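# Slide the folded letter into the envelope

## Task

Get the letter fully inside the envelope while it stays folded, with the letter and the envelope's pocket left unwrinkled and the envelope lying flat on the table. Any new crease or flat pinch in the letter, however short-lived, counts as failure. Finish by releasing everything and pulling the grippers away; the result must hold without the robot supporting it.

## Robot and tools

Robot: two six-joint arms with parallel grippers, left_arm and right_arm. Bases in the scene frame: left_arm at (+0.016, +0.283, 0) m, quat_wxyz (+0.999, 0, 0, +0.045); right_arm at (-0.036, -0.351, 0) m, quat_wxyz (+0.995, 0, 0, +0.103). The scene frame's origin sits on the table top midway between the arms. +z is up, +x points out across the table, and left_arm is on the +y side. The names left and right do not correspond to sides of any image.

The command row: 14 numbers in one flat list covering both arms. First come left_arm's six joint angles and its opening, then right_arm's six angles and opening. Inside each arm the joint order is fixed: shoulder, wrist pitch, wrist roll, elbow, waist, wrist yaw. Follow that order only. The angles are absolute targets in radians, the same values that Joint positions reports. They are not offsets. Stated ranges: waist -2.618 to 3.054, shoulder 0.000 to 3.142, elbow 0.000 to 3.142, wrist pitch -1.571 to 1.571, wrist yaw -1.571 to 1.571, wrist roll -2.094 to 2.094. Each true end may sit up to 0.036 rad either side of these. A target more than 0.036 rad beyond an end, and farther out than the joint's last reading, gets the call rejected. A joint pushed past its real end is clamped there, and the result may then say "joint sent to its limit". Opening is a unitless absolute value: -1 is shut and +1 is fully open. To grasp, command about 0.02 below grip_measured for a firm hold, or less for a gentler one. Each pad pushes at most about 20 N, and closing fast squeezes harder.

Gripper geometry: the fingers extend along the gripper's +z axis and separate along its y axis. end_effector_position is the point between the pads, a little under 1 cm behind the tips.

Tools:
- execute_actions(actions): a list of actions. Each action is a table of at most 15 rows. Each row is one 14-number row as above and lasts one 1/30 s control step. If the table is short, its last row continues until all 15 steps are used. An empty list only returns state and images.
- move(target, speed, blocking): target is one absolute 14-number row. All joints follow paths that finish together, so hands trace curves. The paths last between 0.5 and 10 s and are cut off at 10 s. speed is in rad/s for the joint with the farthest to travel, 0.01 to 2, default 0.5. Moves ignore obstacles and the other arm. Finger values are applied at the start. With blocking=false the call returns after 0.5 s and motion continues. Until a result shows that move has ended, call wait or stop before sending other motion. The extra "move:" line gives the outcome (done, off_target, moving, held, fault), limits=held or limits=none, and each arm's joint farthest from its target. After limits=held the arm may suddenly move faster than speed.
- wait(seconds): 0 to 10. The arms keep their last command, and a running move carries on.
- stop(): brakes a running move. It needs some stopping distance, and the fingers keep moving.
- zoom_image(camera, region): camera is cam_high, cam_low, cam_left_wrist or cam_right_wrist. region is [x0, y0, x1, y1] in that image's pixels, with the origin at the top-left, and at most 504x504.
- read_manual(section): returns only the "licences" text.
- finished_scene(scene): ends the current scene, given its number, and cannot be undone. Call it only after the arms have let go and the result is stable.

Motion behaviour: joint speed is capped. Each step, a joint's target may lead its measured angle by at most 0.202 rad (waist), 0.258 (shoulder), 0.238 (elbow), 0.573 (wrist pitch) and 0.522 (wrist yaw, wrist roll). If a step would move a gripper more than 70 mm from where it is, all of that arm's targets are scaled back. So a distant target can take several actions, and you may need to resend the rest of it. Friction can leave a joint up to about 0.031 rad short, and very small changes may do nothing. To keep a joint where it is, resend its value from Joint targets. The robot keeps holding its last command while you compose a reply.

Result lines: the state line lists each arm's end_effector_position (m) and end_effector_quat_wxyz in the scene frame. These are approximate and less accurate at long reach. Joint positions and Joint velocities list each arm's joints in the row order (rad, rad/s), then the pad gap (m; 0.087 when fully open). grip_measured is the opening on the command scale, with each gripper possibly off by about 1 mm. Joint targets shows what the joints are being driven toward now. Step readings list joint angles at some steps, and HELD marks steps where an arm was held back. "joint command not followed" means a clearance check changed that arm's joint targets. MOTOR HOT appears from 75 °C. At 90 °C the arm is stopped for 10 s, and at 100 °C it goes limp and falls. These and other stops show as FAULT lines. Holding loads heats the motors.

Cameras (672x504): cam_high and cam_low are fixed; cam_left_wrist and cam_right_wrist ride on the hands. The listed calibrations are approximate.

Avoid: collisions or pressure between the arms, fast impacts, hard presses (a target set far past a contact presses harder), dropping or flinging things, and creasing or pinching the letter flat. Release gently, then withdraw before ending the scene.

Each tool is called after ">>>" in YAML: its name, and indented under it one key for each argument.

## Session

>>> execute_actions:
  actions: []

Scene clock: 0.00 s.
left_arm: end_effector_position=(+0.3968, +0.3230, +0.3626) grip_measured=+0.995 end_effector_quat_wxyz=(+0.704, -0.030, +0.708, +0.041) | right_arm: end_effector_position=(+0.3431, -0.2760, +0.3515) grip_measured=+1.000 end_effector_quat_wxyz=(+0.696, -0.064, +0.712, +0.068)
Joint names: [shoulder, wrist pitch, wrist roll, elbow, waist, wrist yaw]
Joint positions: left_arm=[ 1.053 -0.016  0.016  1.064  0.016  0.004  0.087] | right_arm=[ 1.062  0.002  0.009  1.039 -0.007  0.012  0.087]
Joint velocities: left_arm=[-0.012  0.007 -0.051 -0.007 -0.017  0.066  0.   ] | right_arm=[ 0.007 -0.022 -0.007  0.002  0.022  0.007  0.   ]
Motor temperatures (°C, as the motors report them): left_arm=[30 27 26 30 25 26] | right_arm=[39 29 27 29 24 28]
Joint targets: left_arm=[1.053 -0.016 0.016 1.064 0.016 0.004] | right_arm=[1.062 0.002 0.009 1.039 -0.007 0.012]

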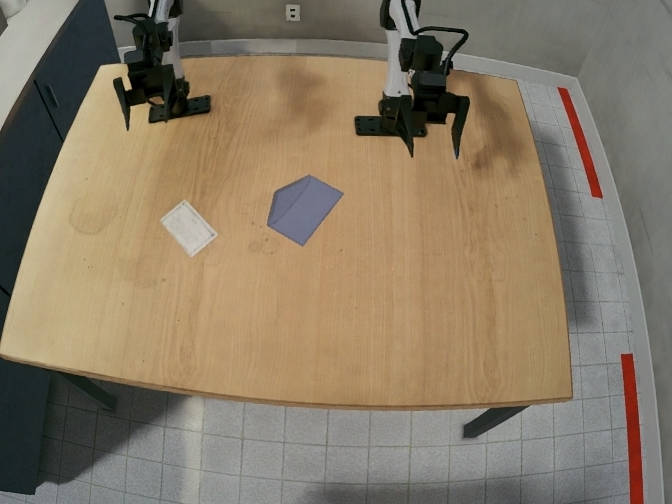

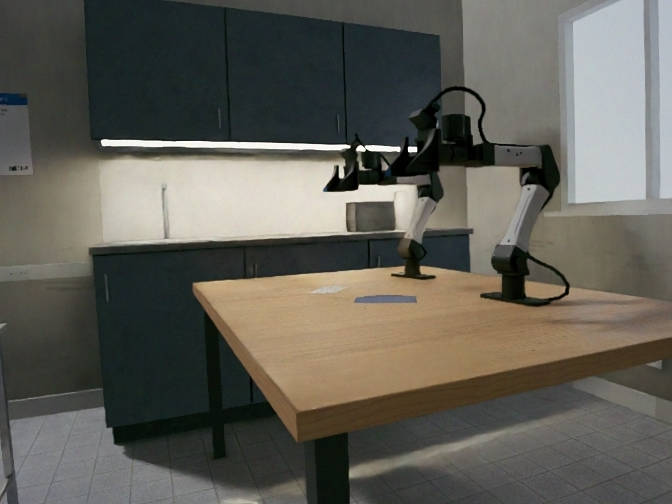

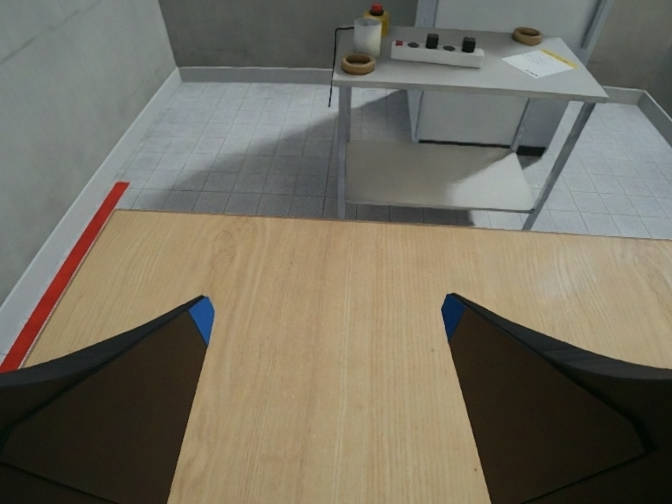

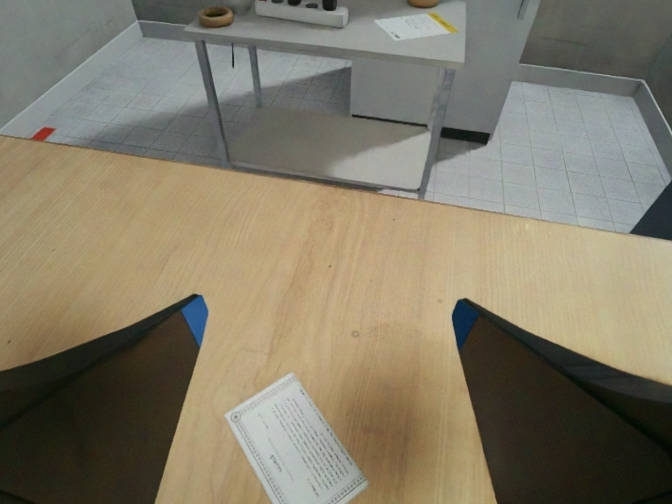

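>>> move:
  target: [1.053,-0.016,0.016,1.064,0.016,0,1,2.3,-1.24,1.06,2.0,-0.017,0,0.6]
  speed: 1

Scene clock: 2.50 s.
left_arm: end_effector_position=(+0.3968, +0.3230, +0.3626) grip_measured=+0.995 end_effector_quat_wxyz=(+0.704, -0.030, +0.708, +0.041) | right_arm: end_effector_position=(+0.3801, -0.2319, +0.0395) grip_measured=+0.600 end_effector_quat_wxyz=(+0.011, +0.413, +0.911, +0.001)
Joint names: [shoulder, wrist pitch, wrist roll, elbow, waist, wrist yaw]
Joint positions: left_arm=[ 1.053 -0.016  0.016  1.064  0.016  0.004  0.087] | right_arm=[ 2.3   -1.231  1.051  1.979 -0.007  0.012  0.07 ]
Joint velocities: left_arm=[-0.012 -0.051  0.022 -0.012 -0.017 -0.066  0.   ] | right_arm=[ 0.012 -0.066  0.007 -0.012 -0.007  0.007  0.001]
Motor temperatures (°C, as the motors report them): left_arm=[30 28 26 30 25 26] | right_arm=[39 29 27 30 24 28]
Joint targets: left_arm=[1.053 -0.016 0.016 1.064 0.016 0.000] | right_arm=[2.300 -1.240 1.060 2.000 -0.017 -0.000]
move: off_target (right_arm); limits=none; left_arm: farthest joint: the wrist yaw, 0.004 radians from its target (0.004 radians at the start); right_arm: farthest joint: the elbow, 0.021 radians from its target (0.961 radians at the start)
camera_calibration (this result's frames):
cam_right_wrist: T_world_to_cam=[[-0.734978, -0.677725, -0.02228, 0.119946], [-0.459974, 0.474151, 0.750736, 0.277358], [-0.498229, 0.562022, -0.660226, 0.482348], [0, 0, 0, 1]] pos_world=[0.456055, -0.32131, 0.112909]

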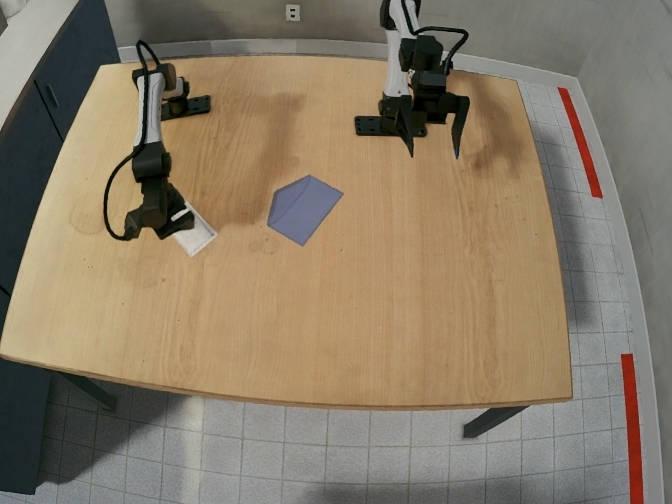

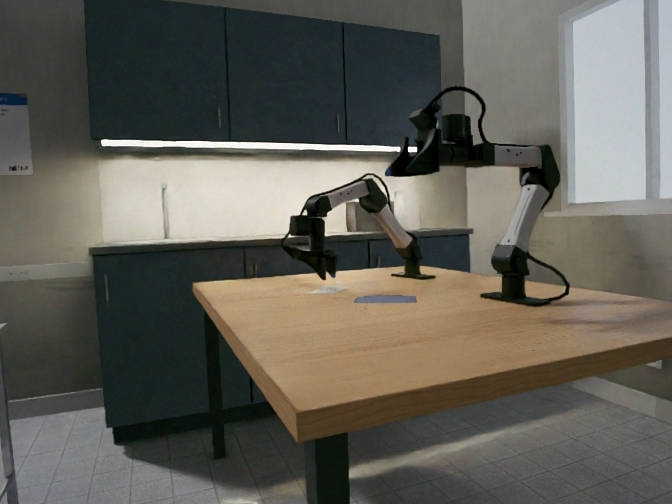

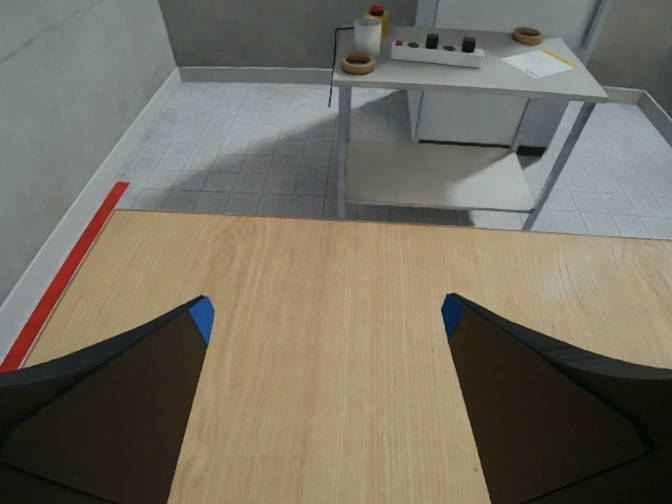

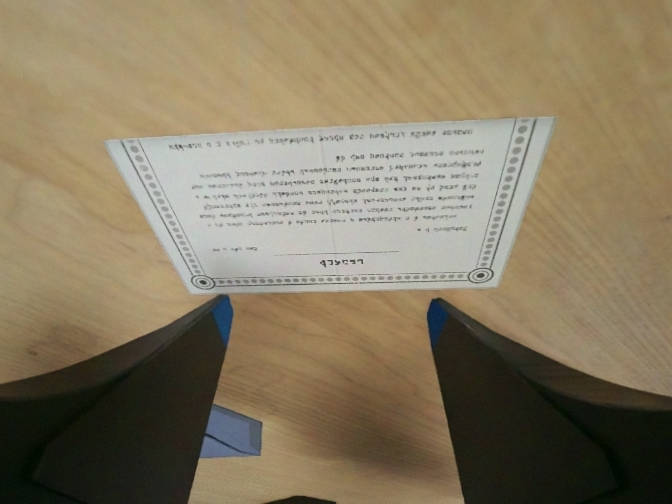

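>>> move:
  target: [1.053,-0.016,0.016,1.064,0.016,0,1,2.43,-1.17,1.06,2.0,-0.017,0,0.6]
  speed: 0.15

>>> move:
  target: [1.053,-0.016,0.016,1.064,0.016,0,1,2.29,-1.055,-0.26,1.72,0.56,0,0.6]
  speed: 0.3

Scene clock: 3.70 s.
left_arm: end_effector_position=(+0.3968, +0.3230, +0.3626) grip_measured=+0.995 end_effector_quat_wxyz=(+0.704, -0.030, +0.708, +0.041) | right_arm: end_effector_position=(+0.3826, -0.2318, +0.0027) grip_measured=+0.600 end_effector_quat_wxyz=(-0.011, +0.414, +0.910, -0.011)
Joint names: [shoulder, wrist pitch, wrist roll, elbow, waist, wrist yaw]
Joint positions: left_arm=[ 1.053 -0.016  0.016  1.064  0.016  0.004  0.087] | right_arm=[ 2.392 -1.195  1.051  1.985 -0.01   0.005  0.07 ]
Joint velocities: left_arm=[-0.022  0.007 -0.022 -0.002  0.002 -0.022 -0.   ] | right_arm=[ 0.002  0.007 -0.037 -0.012 -0.002  0.051 -0.001]
Motor temperatures (°C, as the motors report them): left_arm=[30 28 26 30 25 26] | right_arm=[40 29 27 30 24 28]
Joint targets: left_arm=[1.053 -0.016 0.016 1.064 0.016 -0.000] | right_arm=[2.430 -1.170 1.060 2.000 -0.017 0.000]
move: off_target (right_arm); limits=none; left_arm: farthest joint: the wrist yaw, 0.004 radians from its target (0.004 radians at the start); right_arm: farthest joint: the shoulder, 0.038 radians from its target (0.130 radians at the start)
camera_calibration (this result's frames):
cam_right_wrist: T_world_to_cam=[[-0.737736, -0.674897, 0.01611, 0.122674], [-0.42074, 0.478315, 0.770839, 0.291972], [-0.527942, 0.561898, -0.636826, 0.470472], [0, 0, 0, 1]] pos_world=[0.461728, -0.321219, 0.0725697]

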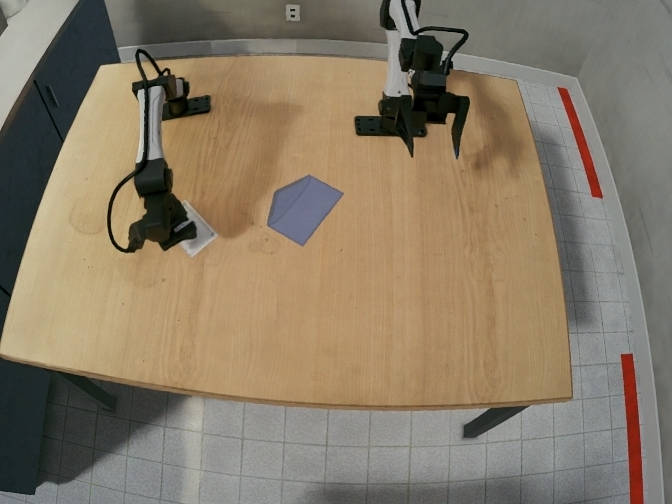

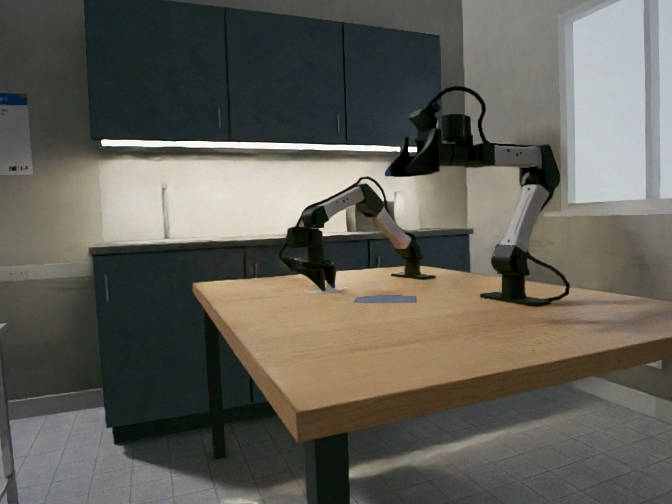

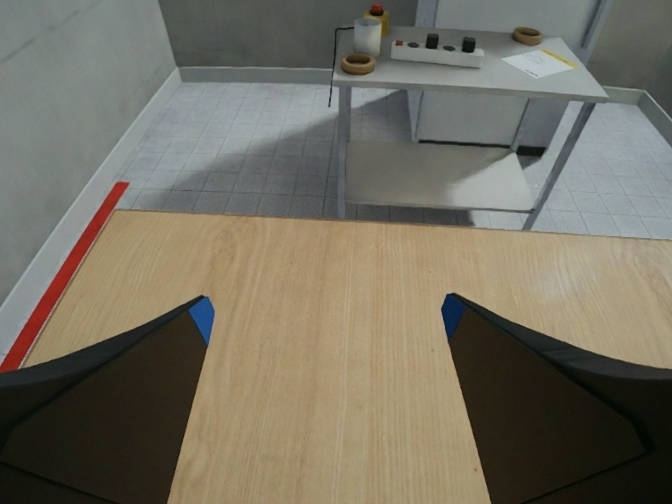

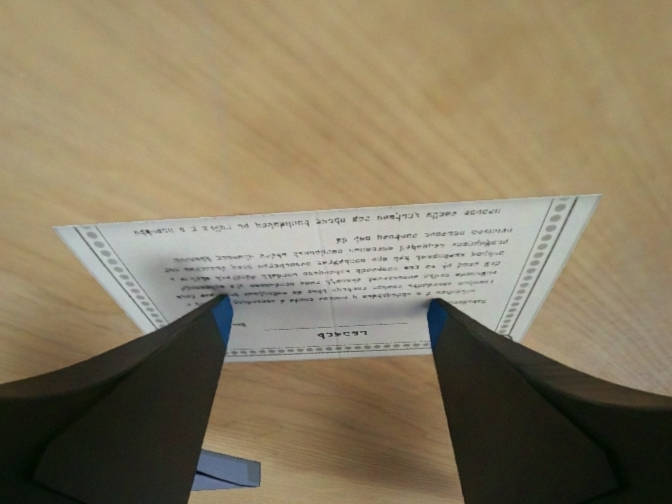

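Scene clock: 8.53 s.
left_arm: end_effector_position=(+0.3968, +0.3230, +0.3626) grip_measured=+0.995 end_effector_quat_wxyz=(+0.704, -0.030, +0.708, +0.041) | right_arm: end_effector_position=(+0.2657, -0.0950, +0.0028) grip_measured=+0.600 end_effector_quat_wxyz=(+0.008, -0.479, +0.878, -0.013)
Joint names: [shoulder, wrist pitch, wrist roll, elbow, waist, wrist yaw]
Joint positions: left_arm=[ 1.053 -0.016  0.016  1.064  0.016  0.004  0.087] | right_arm=[ 2.267 -1.066 -0.256  1.771  0.537  0.029  0.07 ]
Joint velocities: left_arm=[-0.007 -0.022 -0.066 -0.017  0.012  0.007 -0.   ] | right_arm=[ 0.017 -0.007  0.007  0.002 -0.007 -0.037 -0.001]
Motor temperatures (°C, as the motors report them): left_arm=[30 29 26 31 25 26] | right_arm=[42 29 27 30 24 28]
Joint targets: left_arm=[1.053 -0.016 0.016 1.064 0.016 -0.000] | right_arm=[2.290 -1.055 -0.260 1.720 0.560 0.000]
move: off_target (right_arm); limits=none; left_arm: farthest joint: the wrist yaw, 0.004 radians from its target (0.004 radians at the start); right_arm: farthest joint: the elbow, 0.051 radians from its target (0.265 radians at the start)
camera_calibration (this result's frames):
cam_right_wrist: T_world_to_cam=[[0.854013, -0.519962, 0.0173617, -0.279382], [-0.347105, -0.54461, 0.76349, 0.0606266], [-0.38753, -0.658057, -0.645586, 0.178777], [0, 0, 0, 1]] pos_world=[0.328921, 0.00539571, 0.0739787]

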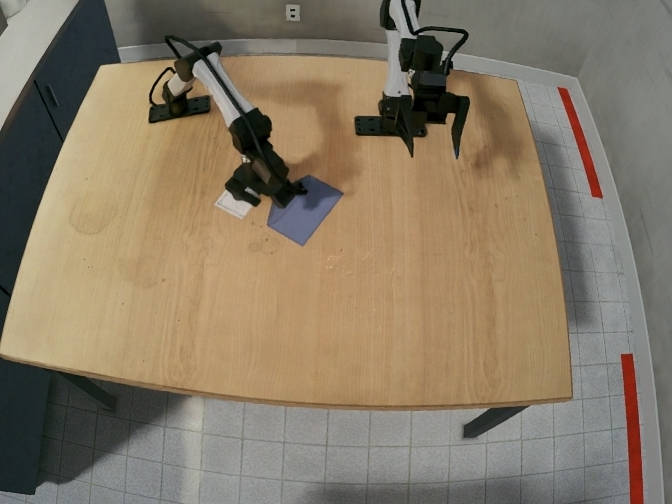

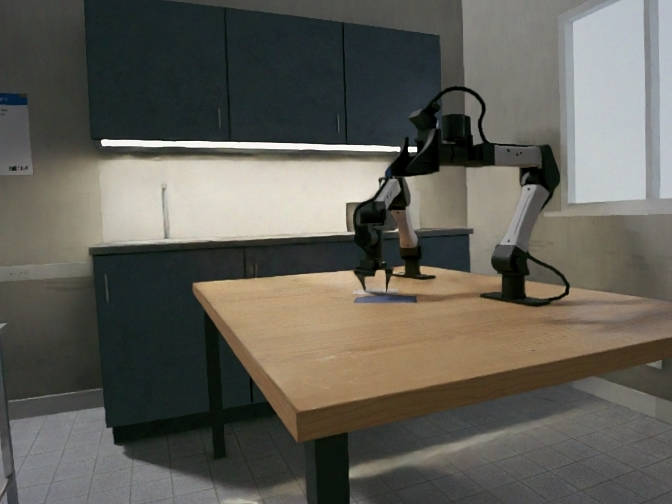

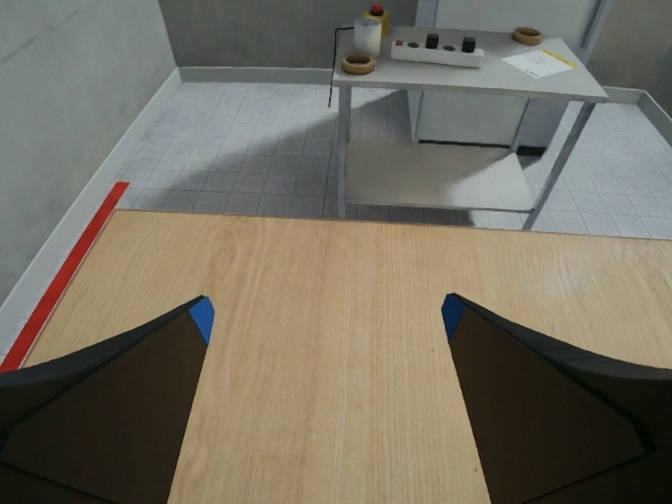

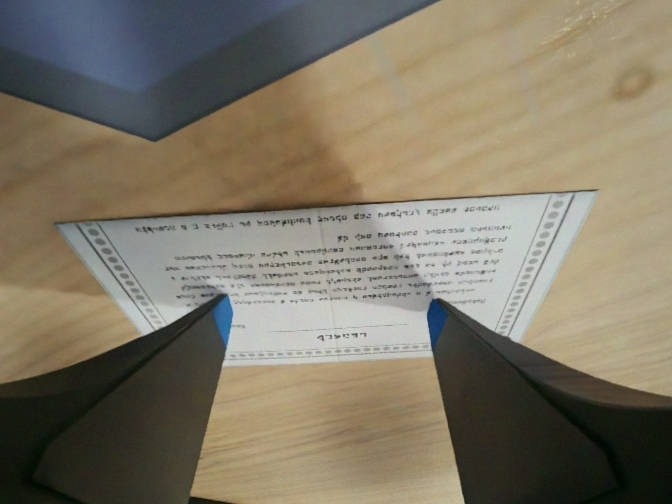

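>>> move:
  target: [1.053,-0.016,0.016,1.064,0.016,0,1,2.2,-1.075,-0.2,1.77,0.6,0,1]
  speed: 0.15

>>> move:
  target: [1.053,-0.016,0.016,1.064,0.016,0,1,2.305,-1.065,-0.2,1.77,0.6,0,1]
  speed: 0.15

Scene clock: 9.83 s.
left_arm: end_effector_position=(+0.3968, +0.3230, +0.3626) grip_measured=+0.995 end_effector_quat_wxyz=(+0.704, -0.030, +0.708, +0.041) | right_arm: end_effector_position=(+0.2498, -0.0716, +0.0204) grip_measured=+1.000 end_effector_quat_wxyz=(+0.028, -0.484, +0.875, +0.002)
Joint names: [shoulder, wrist pitch, wrist roll, elbow, waist, wrist yaw]
Joint positions: left_arm=[ 1.053 -0.016  0.016  1.064  0.016  0.004  0.087] | right_arm=[ 2.22  -1.068 -0.209  1.772  0.595  0.013  0.087]
Joint velocities: left_arm=[-0.022 -0.007  0.007 -0.012  0.002  0.022  0.001] | right_arm=[ 0.002 -0.037  0.007 -0.007 -0.007  0.051  0.   ]
Motor temperatures (°C, as the motors report them): left_arm=[30 30 26 31 25 26] | right_arm=[42 29 27 30 24 28]
Joint targets: left_arm=[1.053 -0.016 0.016 1.064 0.016 -0.000] | right_arm=[2.200 -1.075 -0.200 1.770 0.600 -0.000]
move: done; limits=none; left_arm: farthest joint: the wrist yaw, 0.004 radians from its target (0.004 radians at the start); right_arm: farthest joint: the shoulder, 0.020 radians from its target (0.067 radians at the start)
camera_calibration (this result's frames):
cam_right_wrist: T_world_to_cam=[[0.860037, -0.51007, 0.0128224, -0.2547], [-0.356456, -0.582666, 0.73037, 0.0546715], [-0.365068, -0.632716, -0.682932, 0.196389], [0, 0, 0, 1]] pos_world=[0.310235, 0.026199, 0.097456]

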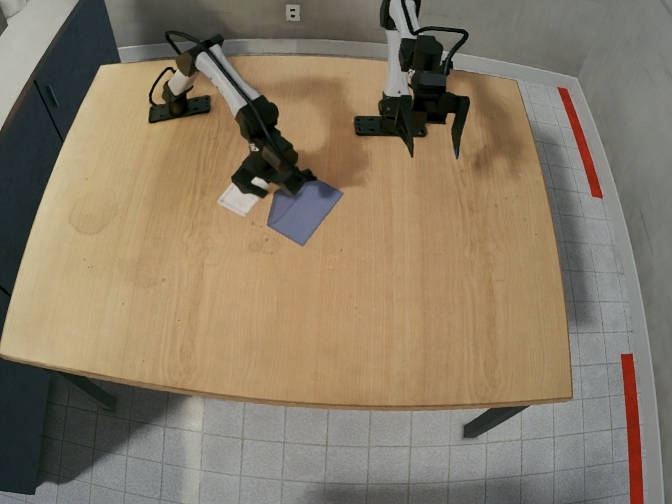

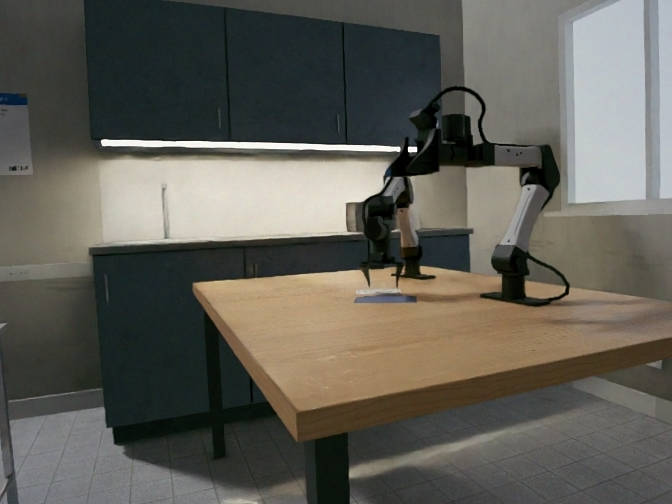

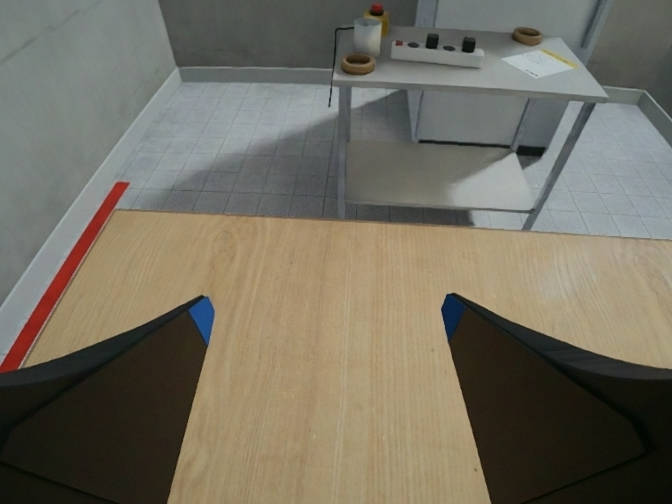

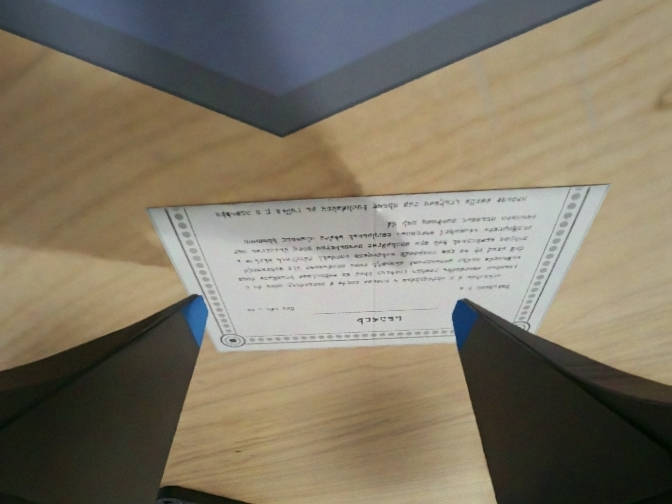

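Scene clock: 10.63 s.
left_arm: end_effector_position=(+0.3968, +0.3230, +0.3626) grip_measured=+0.995 end_effector_quat_wxyz=(+0.704, -0.030, +0.708, +0.041) | right_arm: end_effector_position=(+0.2463, -0.0748, +0.0030) grip_measured=+1.000 end_effector_quat_wxyz=(+0.005, -0.484, +0.875, -0.004)
Joint names: [shoulder, wrist pitch, wrist roll, elbow, waist, wrist yaw]
Joint positions: left_arm=[ 1.053 -0.016  0.016  1.064  0.016  0.004  0.087] | right_arm=[ 2.267 -1.069 -0.209  1.773  0.595  0.012  0.087]
Joint velocities: left_arm=[-0.002 -0.051 -0.051  0.012  0.002  0.007 -0.001] | right_arm=[-0.027 -0.095  0.007 -0.012  0.002 -0.022  0.   ]
Motor temperatures (°C, as the motors report them): left_arm=[30 30 26 31 25 26] | right_arm=[43 29 27 30 24 28]
Joint targets: left_arm=[1.053 -0.016 0.016 1.064 0.016 0.000] | right_arm=[2.305 -1.065 -0.200 1.770 0.600 -0.000]
move: off_target (right_arm); limits=none; left_arm: farthest joint: the wrist yaw, 0.004 radians from its target (0.004 radians at the start); right_arm: farthest joint: the shoulder, 0.038 radians from its target (0.085 radians at the start)
camera_calibration (this result's frames):
cam_right_wrist: T_world_to_cam=[[0.860091, -0.51014, 0.000450847, -0.253072], [-0.33149, -0.558216, 0.760598, 0.0597907], [-0.38776, -0.654333, -0.649223, 0.185055], [0, 0, 0, 1]] pos_world=[0.309242, 0.0253612, 0.0747792]

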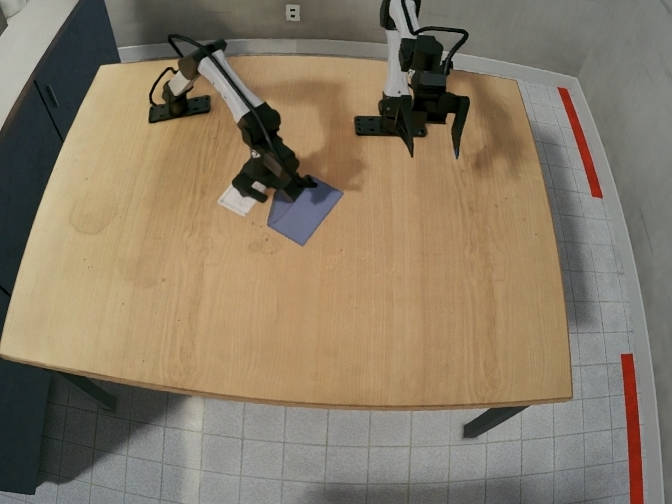

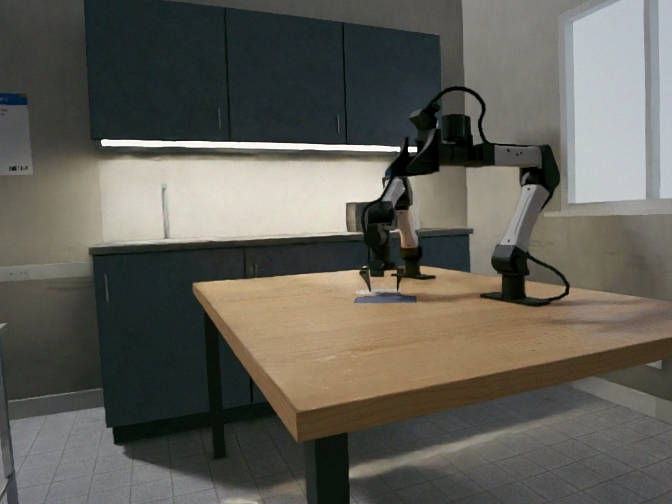

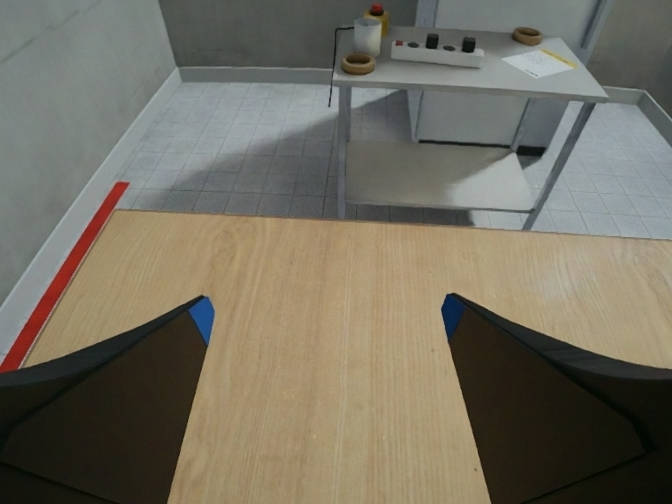

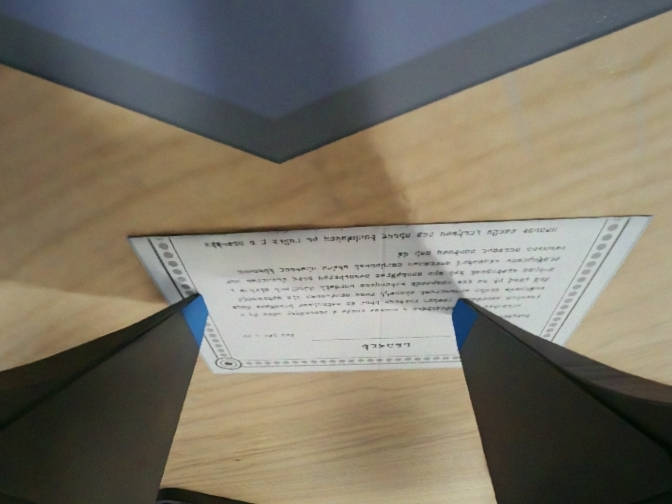

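>>> execute_actions:
  actions:
    - [[1.053,-0.016,0.016,1.064,0.016,0,1,2.315,-1.065,-0.2,1.77,0.6,0,0.94]]
    - [[1.053,-0.016,0.016,1.064,0.016,0,1,2.315,-1.065,-0.2,1.77,0.6,0,0.89]]

Scene clock: 11.70 s.
left_arm: end_effector_position=(+0.3968, +0.3230, +0.3626) grip_measured=+0.995 end_effector_quat_wxyz=(+0.704, -0.030, +0.708, +0.041) | right_arm: end_effector_position=(+0.2457, -0.0746, +0.0030) grip_measured=+0.891 end_effector_quat_wxyz=(+0.005, -0.484, +0.875, -0.003)
Joint names: [shoulder, wrist pitch, wrist roll, elbow, waist, wrist yaw]
Joint positions: left_arm=[ 1.053 -0.016  0.016  1.064  0.016  0.004  0.087] | right_arm=[ 2.267 -1.07  -0.208  1.773  0.595  0.009  0.083]
Joint velocities: left_arm=[ 0.007 -0.081  0.022  0.007 -0.017  0.007  0.   ] | right_arm=[-0.012 -0.051  0.007 -0.007 -0.017 -0.022  0.001]
Motor temperatures (°C, as the motors report them): left_arm=[30 30 26 31 25 26] | right_arm=[43 29 27 30 24 28]
Joint targets: left_arm=[1.053 -0.016 0.016 1.064 0.016 0.000] | right_arm=[2.315 -1.065 -0.200 1.770 0.600 -0.000]
Step readings (joint positions; steps 1 to 15: 1st action; 16 to 30: 2nd action):
0: left_arm=[1.053 -0.016 0.016 1.064 0.016 0.004] | right_arm=[2.267 -1.069 -0.209 1.773 0.595 0.012]
1: left_arm=[1.053 -0.016 0.016 1.064 0.016 0.004] | right_arm=[2.267 -1.069 -0.208 1.773 0.595 0.009]
2: left_arm=[1.053 -0.016 0.016 1.064 0.016 0.004] | right_arm=[2.267 -1.069 -0.208 1.773 0.595 0.009]
4: left_arm=[1.053 -0.016 0.016 1.064 0.016 0.004] | right_arm=[2.267 -1.069 -0.208 1.773 0.595 0.009]
8: left_arm=[1.053 -0.016 0.016 1.064 0.016 0.004] | right_arm=[2.267 -1.069 -0.208 1.773 0.595 0.009]
15: left_arm=[1.053 -0.016 0.016 1.064 0.016 0.004] | right_arm=[2.267 -1.069 -0.208 1.773 0.595 0.009]
16: left_arm=[1.053 -0.016 0.016 1.064 0.016 0.004] | right_arm=[2.267 -1.069 -0.208 1.773 0.595 0.009]
17: left_arm=[1.053 -0.016 0.016 1.064 0.016 0.004] | right_arm=[2.267 -1.069 -0.208 1.773 0.595 0.009]
19: left_arm=[1.053 -0.016 0.016 1.064 0.016 0.004] | right_arm=[2.267 -1.070 -0.208 1.773 0.595 0.009]
23: left_arm=[1.053 -0.016 0.016 1.064 0.016 0.004] | right_arm=[2.267 -1.070 -0.208 1.773 0.595 0.009]
30: Joint positions above
camera_calibration (this result's frames):
cam_right_wrist: T_world_to_cam=[[0.859515, -0.511103, -0.00269997, -0.25238], [-0.330047, -0.559053, 0.760611, 0.0593366], [-0.39026, -0.652865, -0.649203, 0.185732], [0, 0, 0, 1]] pos_world=[0.308992, 0.0254374, 0.0747639]

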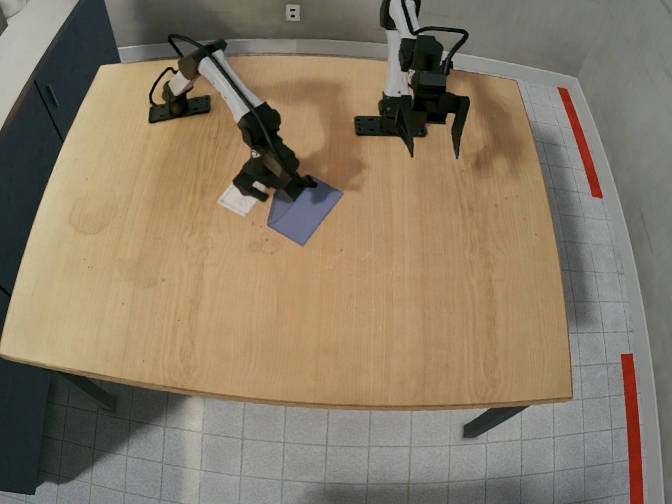

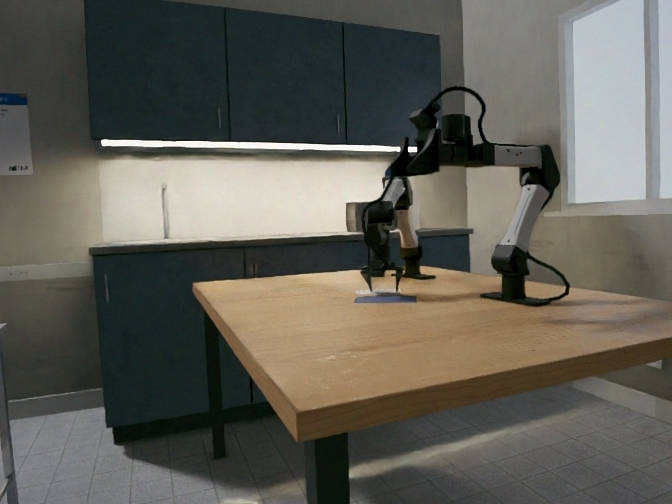

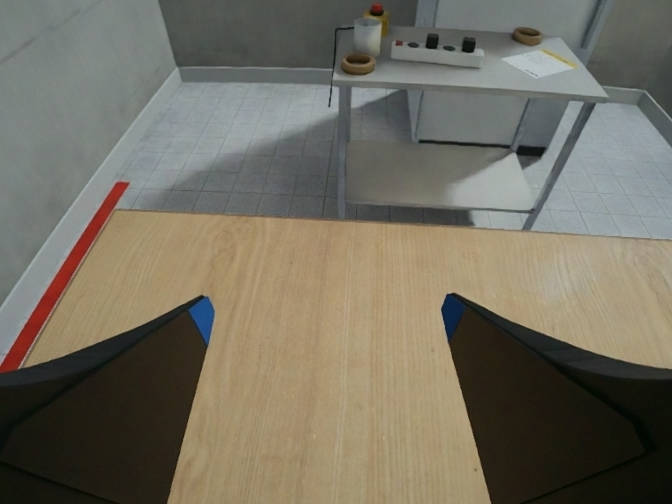

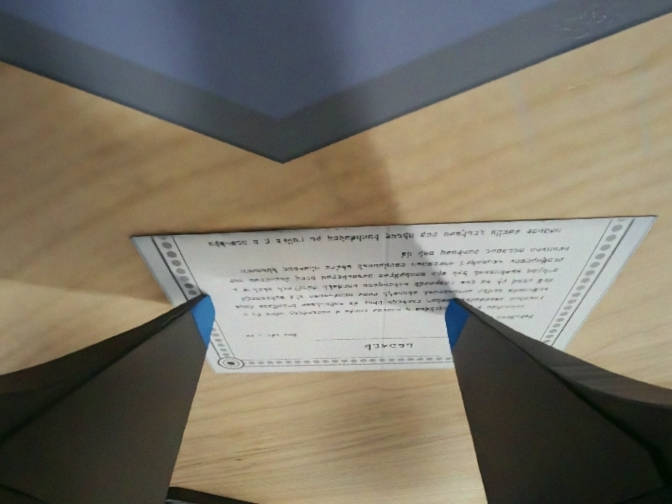

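No arch. First advance ~18 mm, then reposition.

>>> execute_actions:
  actions:
    - [[1.053,-0.016,0.016,1.064,0.016,0,1,2.32,-1.06,-0.2,1.81,0.61,0,0.89]]
    - [[1.053,-0.016,0.016,1.064,0.016,0,1,2.335,-1.065,-0.2,1.835,0.615,0,0.89]]
    - [[1.053,-0.016,0.016,1.064,0.016,0,1,2.35,-1.075,-0.2,1.86,0.62,0,0.89]]
    - [[1.053,-0.016,0.016,1.064,0.016,0,1,2.365,-1.085,-0.2,1.885,0.625,0,0.89]]
    - [[1.053,-0.016,0.016,1.064,0.016,0,1,2.38,-1.095,-0.2,1.91,0.63,0,0.89]]
    - [[1.053,-0.016,0.016,1.064,0.016,0,1,2.29,-1.12,-0.2,1.91,0.62,0,0.89]]
    - [[1.053,-0.016,0.016,1.064,0.016,0,1,2.29,-1.13,-0.17,1.91,0.645,0,1]]
    - [[1.053,-0.016,0.016,1.064,0.016,0,1,2.35,-1.12,-0.17,1.91,0.645,0,1]]
    - [[1.053,-0.016,0.016,1.064,0.016,0,1,2.385,-1.12,-0.17,1.91,0.645,0,1]]

Scene clock: 16.40 s.
left_arm: end_effector_position=(+0.3968, +0.3230, +0.3626) grip_measured=+0.995 end_effector_quat_wxyz=(+0.704, -0.030, +0.708, +0.041) | right_arm: end_effector_position=(+0.2424, -0.0507, +0.0028) grip_measured=+1.000 end_effector_quat_wxyz=(+0.000, -0.490, +0.872, -0.006)
Joint names: [shoulder, wrist pitch, wrist roll, elbow, waist, wrist yaw]
Joint positions: left_arm=[ 1.053 -0.016  0.016  1.064  0.016  0.004  0.087] | right_arm=[ 2.342 -1.132 -0.179  1.9    0.64   0.011  0.087]
Joint velocities: left_arm=[-0.017 -0.066 -0.022 -0.002  0.002  0.037 -0.   ] | right_arm=[ 0.012 -0.037 -0.007 -0.002 -0.007 -0.051  0.   ]
Motor temperatures (°C, as the motors report them): left_arm=[30 31 26 32 25 26] | right_arm=[44 29 27 31 24 29]
Joint targets: left_arm=[1.053 -0.016 0.016 1.064 0.016 0.000] | right_arm=[2.385 -1.120 -0.170 1.910 0.645 -0.000]
Step readings (joint positions; steps 1 to 15: 1st action; 16 to 30: 2nd action; 31 to 45: 3rd action; 46 to 60: 4th action; 61 to 75: 5th action; 76 to 90: 6th action; 91 to 105: 7th action; 106 to 120: 8th action; 121 to 135: 9th action):
0: left_arm=[1.053 -0.016 0.016 1.064 0.016 0.004] | right_arm=[2.267 -1.070 -0.208 1.773 0.595 0.009]
1: left_arm=[1.053 -0.016 0.016 1.064 0.016 0.004] | right_arm=[2.269 -1.072 -0.208 1.777 0.596 0.009]
2: left_arm=[1.053 -0.016 0.016 1.064 0.016 0.004] | right_arm=[2.275 -1.077 -0.208 1.785 0.596 0.009]
4: left_arm=[1.053 -0.016 0.016 1.064 0.016 0.004] | right_arm=[2.280 -1.085 -0.208 1.793 0.597 0.009]
8: left_arm=[1.053 -0.016 0.016 1.064 0.016 0.004] | right_arm=[2.281 -1.088 -0.208 1.796 0.597 0.009]
15: left_arm=[1.053 -0.016 0.016 1.064 0.016 0.004] | right_arm=[2.281 -1.088 -0.208 1.796 0.597 0.009]
16: left_arm=[1.053 -0.016 0.016 1.064 0.016 0.004] | right_arm=[2.284 -1.090 -0.207 1.801 0.597 0.009]
17: left_arm=[1.053 -0.016 0.016 1.064 0.016 0.004] | right_arm=[2.289 -1.095 -0.207 1.809 0.598 0.010]
19: left_arm=[1.053 -0.016 0.016 1.064 0.016 0.004] | right_arm=[2.295 -1.102 -0.207 1.817 0.599 0.012]
23: left_arm=[1.053 -0.016 0.016 1.064 0.016 0.004] | right_arm=[2.296 -1.105 -0.207 1.820 0.599 0.012]
30: left_arm=[1.053 -0.016 0.016 1.064 0.016 0.004] | right_arm=[2.296 -1.105 -0.207 1.820 0.599 0.012]
31: left_arm=[1.053 -0.016 0.016 1.064 0.016 0.004] | right_arm=[2.299 -1.108 -0.207 1.824 0.600 0.012]
32: left_arm=[1.053 -0.016 0.016 1.064 0.016 0.004] | right_arm=[2.305 -1.112 -0.207 1.833 0.601 0.012]
34: left_arm=[1.053 -0.016 0.016 1.064 0.016 0.004] | right_arm=[2.309 -1.116 -0.207 1.842 0.603 0.013]
38: left_arm=[1.053 -0.016 0.016 1.064 0.016 0.004] | right_arm=[2.311 -1.117 -0.207 1.845 0.605 0.013]
45: left_arm=[1.053 -0.016 0.016 1.064 0.016 0.004] | right_arm=[2.311 -1.117 -0.207 1.845 0.605 0.013]
46: left_arm=[1.053 -0.016 0.016 1.064 0.016 0.004] | right_arm=[2.314 -1.120 -0.207 1.849 0.605 0.013]
47: left_arm=[1.053 -0.016 0.016 1.064 0.016 0.004] | right_arm=[2.319 -1.124 -0.207 1.858 0.606 0.013]
49: left_arm=[1.053 -0.016 0.016 1.064 0.016 0.004] | right_arm=[2.324 -1.128 -0.207 1.867 0.608 0.014]
53: left_arm=[1.053 -0.016 0.016 1.064 0.016 0.004] | right_arm=[2.326 -1.129 -0.207 1.870 0.609 0.014]
60: left_arm=[1.053 -0.016 0.016 1.064 0.016 0.004] | right_arm=[2.326 -1.129 -0.207 1.870 0.609 0.014]
61: left_arm=[1.053 -0.016 0.016 1.064 0.016 0.004] | right_arm=[2.328 -1.131 -0.207 1.875 0.610 0.014]
62: left_arm=[1.053 -0.016 0.016 1.064 0.016 0.004] | right_arm=[2.334 -1.135 -0.207 1.883 0.611 0.014]
64: left_arm=[1.053 -0.016 0.016 1.064 0.016 0.004] | right_arm=[2.338 -1.139 -0.207 1.892 0.613 0.014]
68: left_arm=[1.053 -0.016 0.016 1.064 0.016 0.004] | right_arm=[2.340 -1.140 -0.207 1.895 0.615 0.014]
75: left_arm=[1.053 -0.016 0.016 1.064 0.016 0.004] | right_arm=[2.340 -1.140 -0.207 1.895 0.615 0.014]
76: left_arm=[1.053 -0.016 0.016 1.064 0.016 0.004] | right_arm=[2.337 -1.140 -0.207 1.895 0.615 0.014]
77: left_arm=[1.053 -0.016 0.016 1.064 0.016 0.004] | right_arm=[2.334 -1.139 -0.207 1.895 0.615 0.013]
79: left_arm=[1.053 -0.016 0.016 1.064 0.016 0.004] | right_arm=[2.323 -1.136 -0.207 1.895 0.615 0.013]
83: left_arm=[1.053 -0.016 0.016 1.064 0.016 0.004] | right_arm=[2.311 -1.132 -0.207 1.895 0.615 0.013]
90: left_arm=[1.053 -0.016 0.016 1.064 0.016 0.004] | right_arm=[2.310 -1.131 -0.207 1.895 0.615 0.013]
91: left_arm=[1.053 -0.016 0.016 1.064 0.016 0.004] | right_arm=[2.310 -1.131 -0.203 1.895 0.616 0.013]
92: left_arm=[1.053 -0.016 0.016 1.064 0.016 0.004] | right_arm=[2.310 -1.131 -0.198 1.895 0.619 0.013]
94: left_arm=[1.053 -0.016 0.016 1.064 0.016 0.004] | right_arm=[2.310 -1.131 -0.191 1.895 0.628 0.013]
98: left_arm=[1.053 -0.016 0.016 1.064 0.016 0.004] | right_arm=[2.310 -1.131 -0.184 1.895 0.640 0.011]
105: left_arm=[1.053 -0.016 0.016 1.064 0.016 0.004] | right_arm=[2.310 -1.131 -0.180 1.895 0.640 0.011]
106: left_arm=[1.053 -0.016 0.016 1.064 0.016 0.004] | right_arm=[2.312 -1.131 -0.180 1.895 0.640 0.011]
107: left_arm=[1.053 -0.016 0.016 1.064 0.016 0.004] | right_arm=[2.315 -1.129 -0.180 1.895 0.640 0.011]
109: left_arm=[1.053 -0.016 0.016 1.064 0.016 0.004] | right_arm=[2.324 -1.129 -0.180 1.895 0.640 0.011]
113: left_arm=[1.053 -0.016 0.016 1.064 0.016 0.004] | right_arm=[2.337 -1.129 -0.179 1.895 0.640 0.011]
120: left_arm=[1.053 -0.016 0.016 1.064 0.016 0.004] | right_arm=[2.337 -1.128 -0.179 1.895 0.640 0.011]
121: left_arm=[1.053 -0.016 0.016 1.064 0.016 0.004] | right_arm=[2.340 -1.128 -0.179 1.895 0.640 0.011]
122: left_arm=[1.053 -0.016 0.016 1.064 0.016 0.004] | right_arm=[2.341 -1.130 -0.179 1.898 0.640 0.011]
124: left_arm=[1.053 -0.016 0.016 1.064 0.016 0.004] | right_arm=[2.342 -1.132 -0.179 1.900 0.640 0.011]
128: left_arm=[1.053 -0.016 0.016 1.064 0.016 0.004] | right_arm=[2.342 -1.132 -0.179 1.900 0.640 0.011]
135: Joint positions above
camera_calibration (this result's frames):
cam_right_wrist: T_world_to_cam=[[0.867199, -0.497956, -0.00238417, -0.238518], [-0.317615, -0.556807, 0.76752, 0.0688687], [-0.383519, -0.664836, -0.64102, 0.197606], [0, 0, 0, 1]] pos_world=[0.304502, 0.0509505, 0.0732425]

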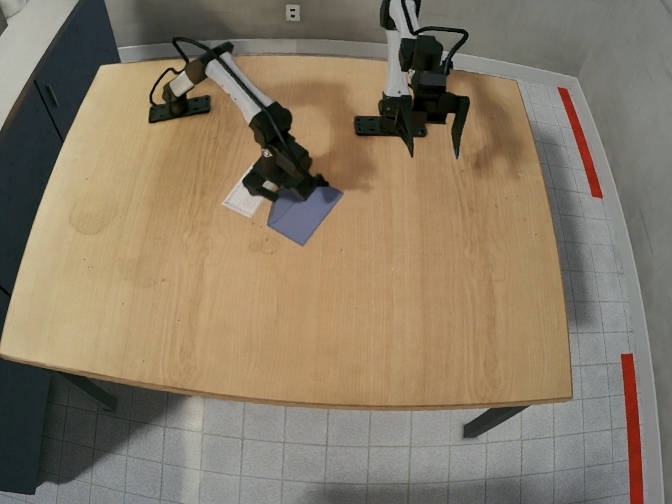

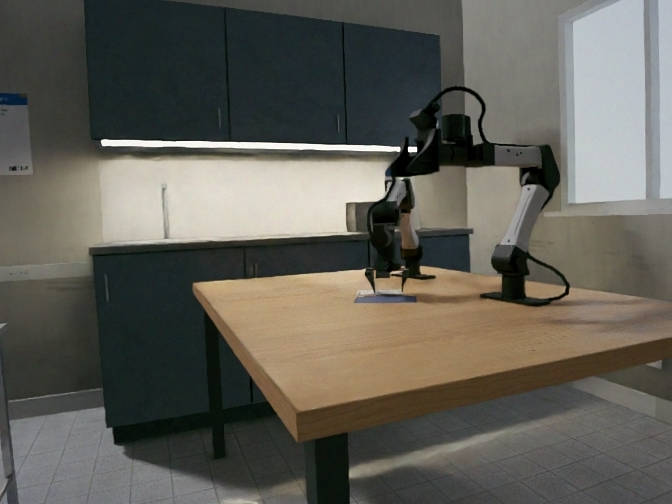

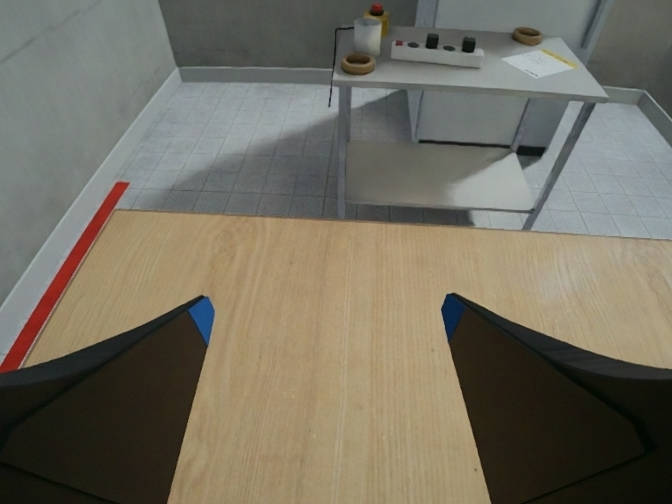

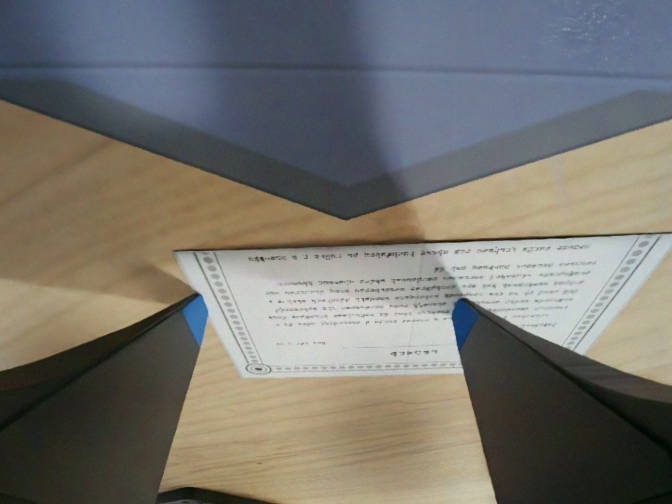

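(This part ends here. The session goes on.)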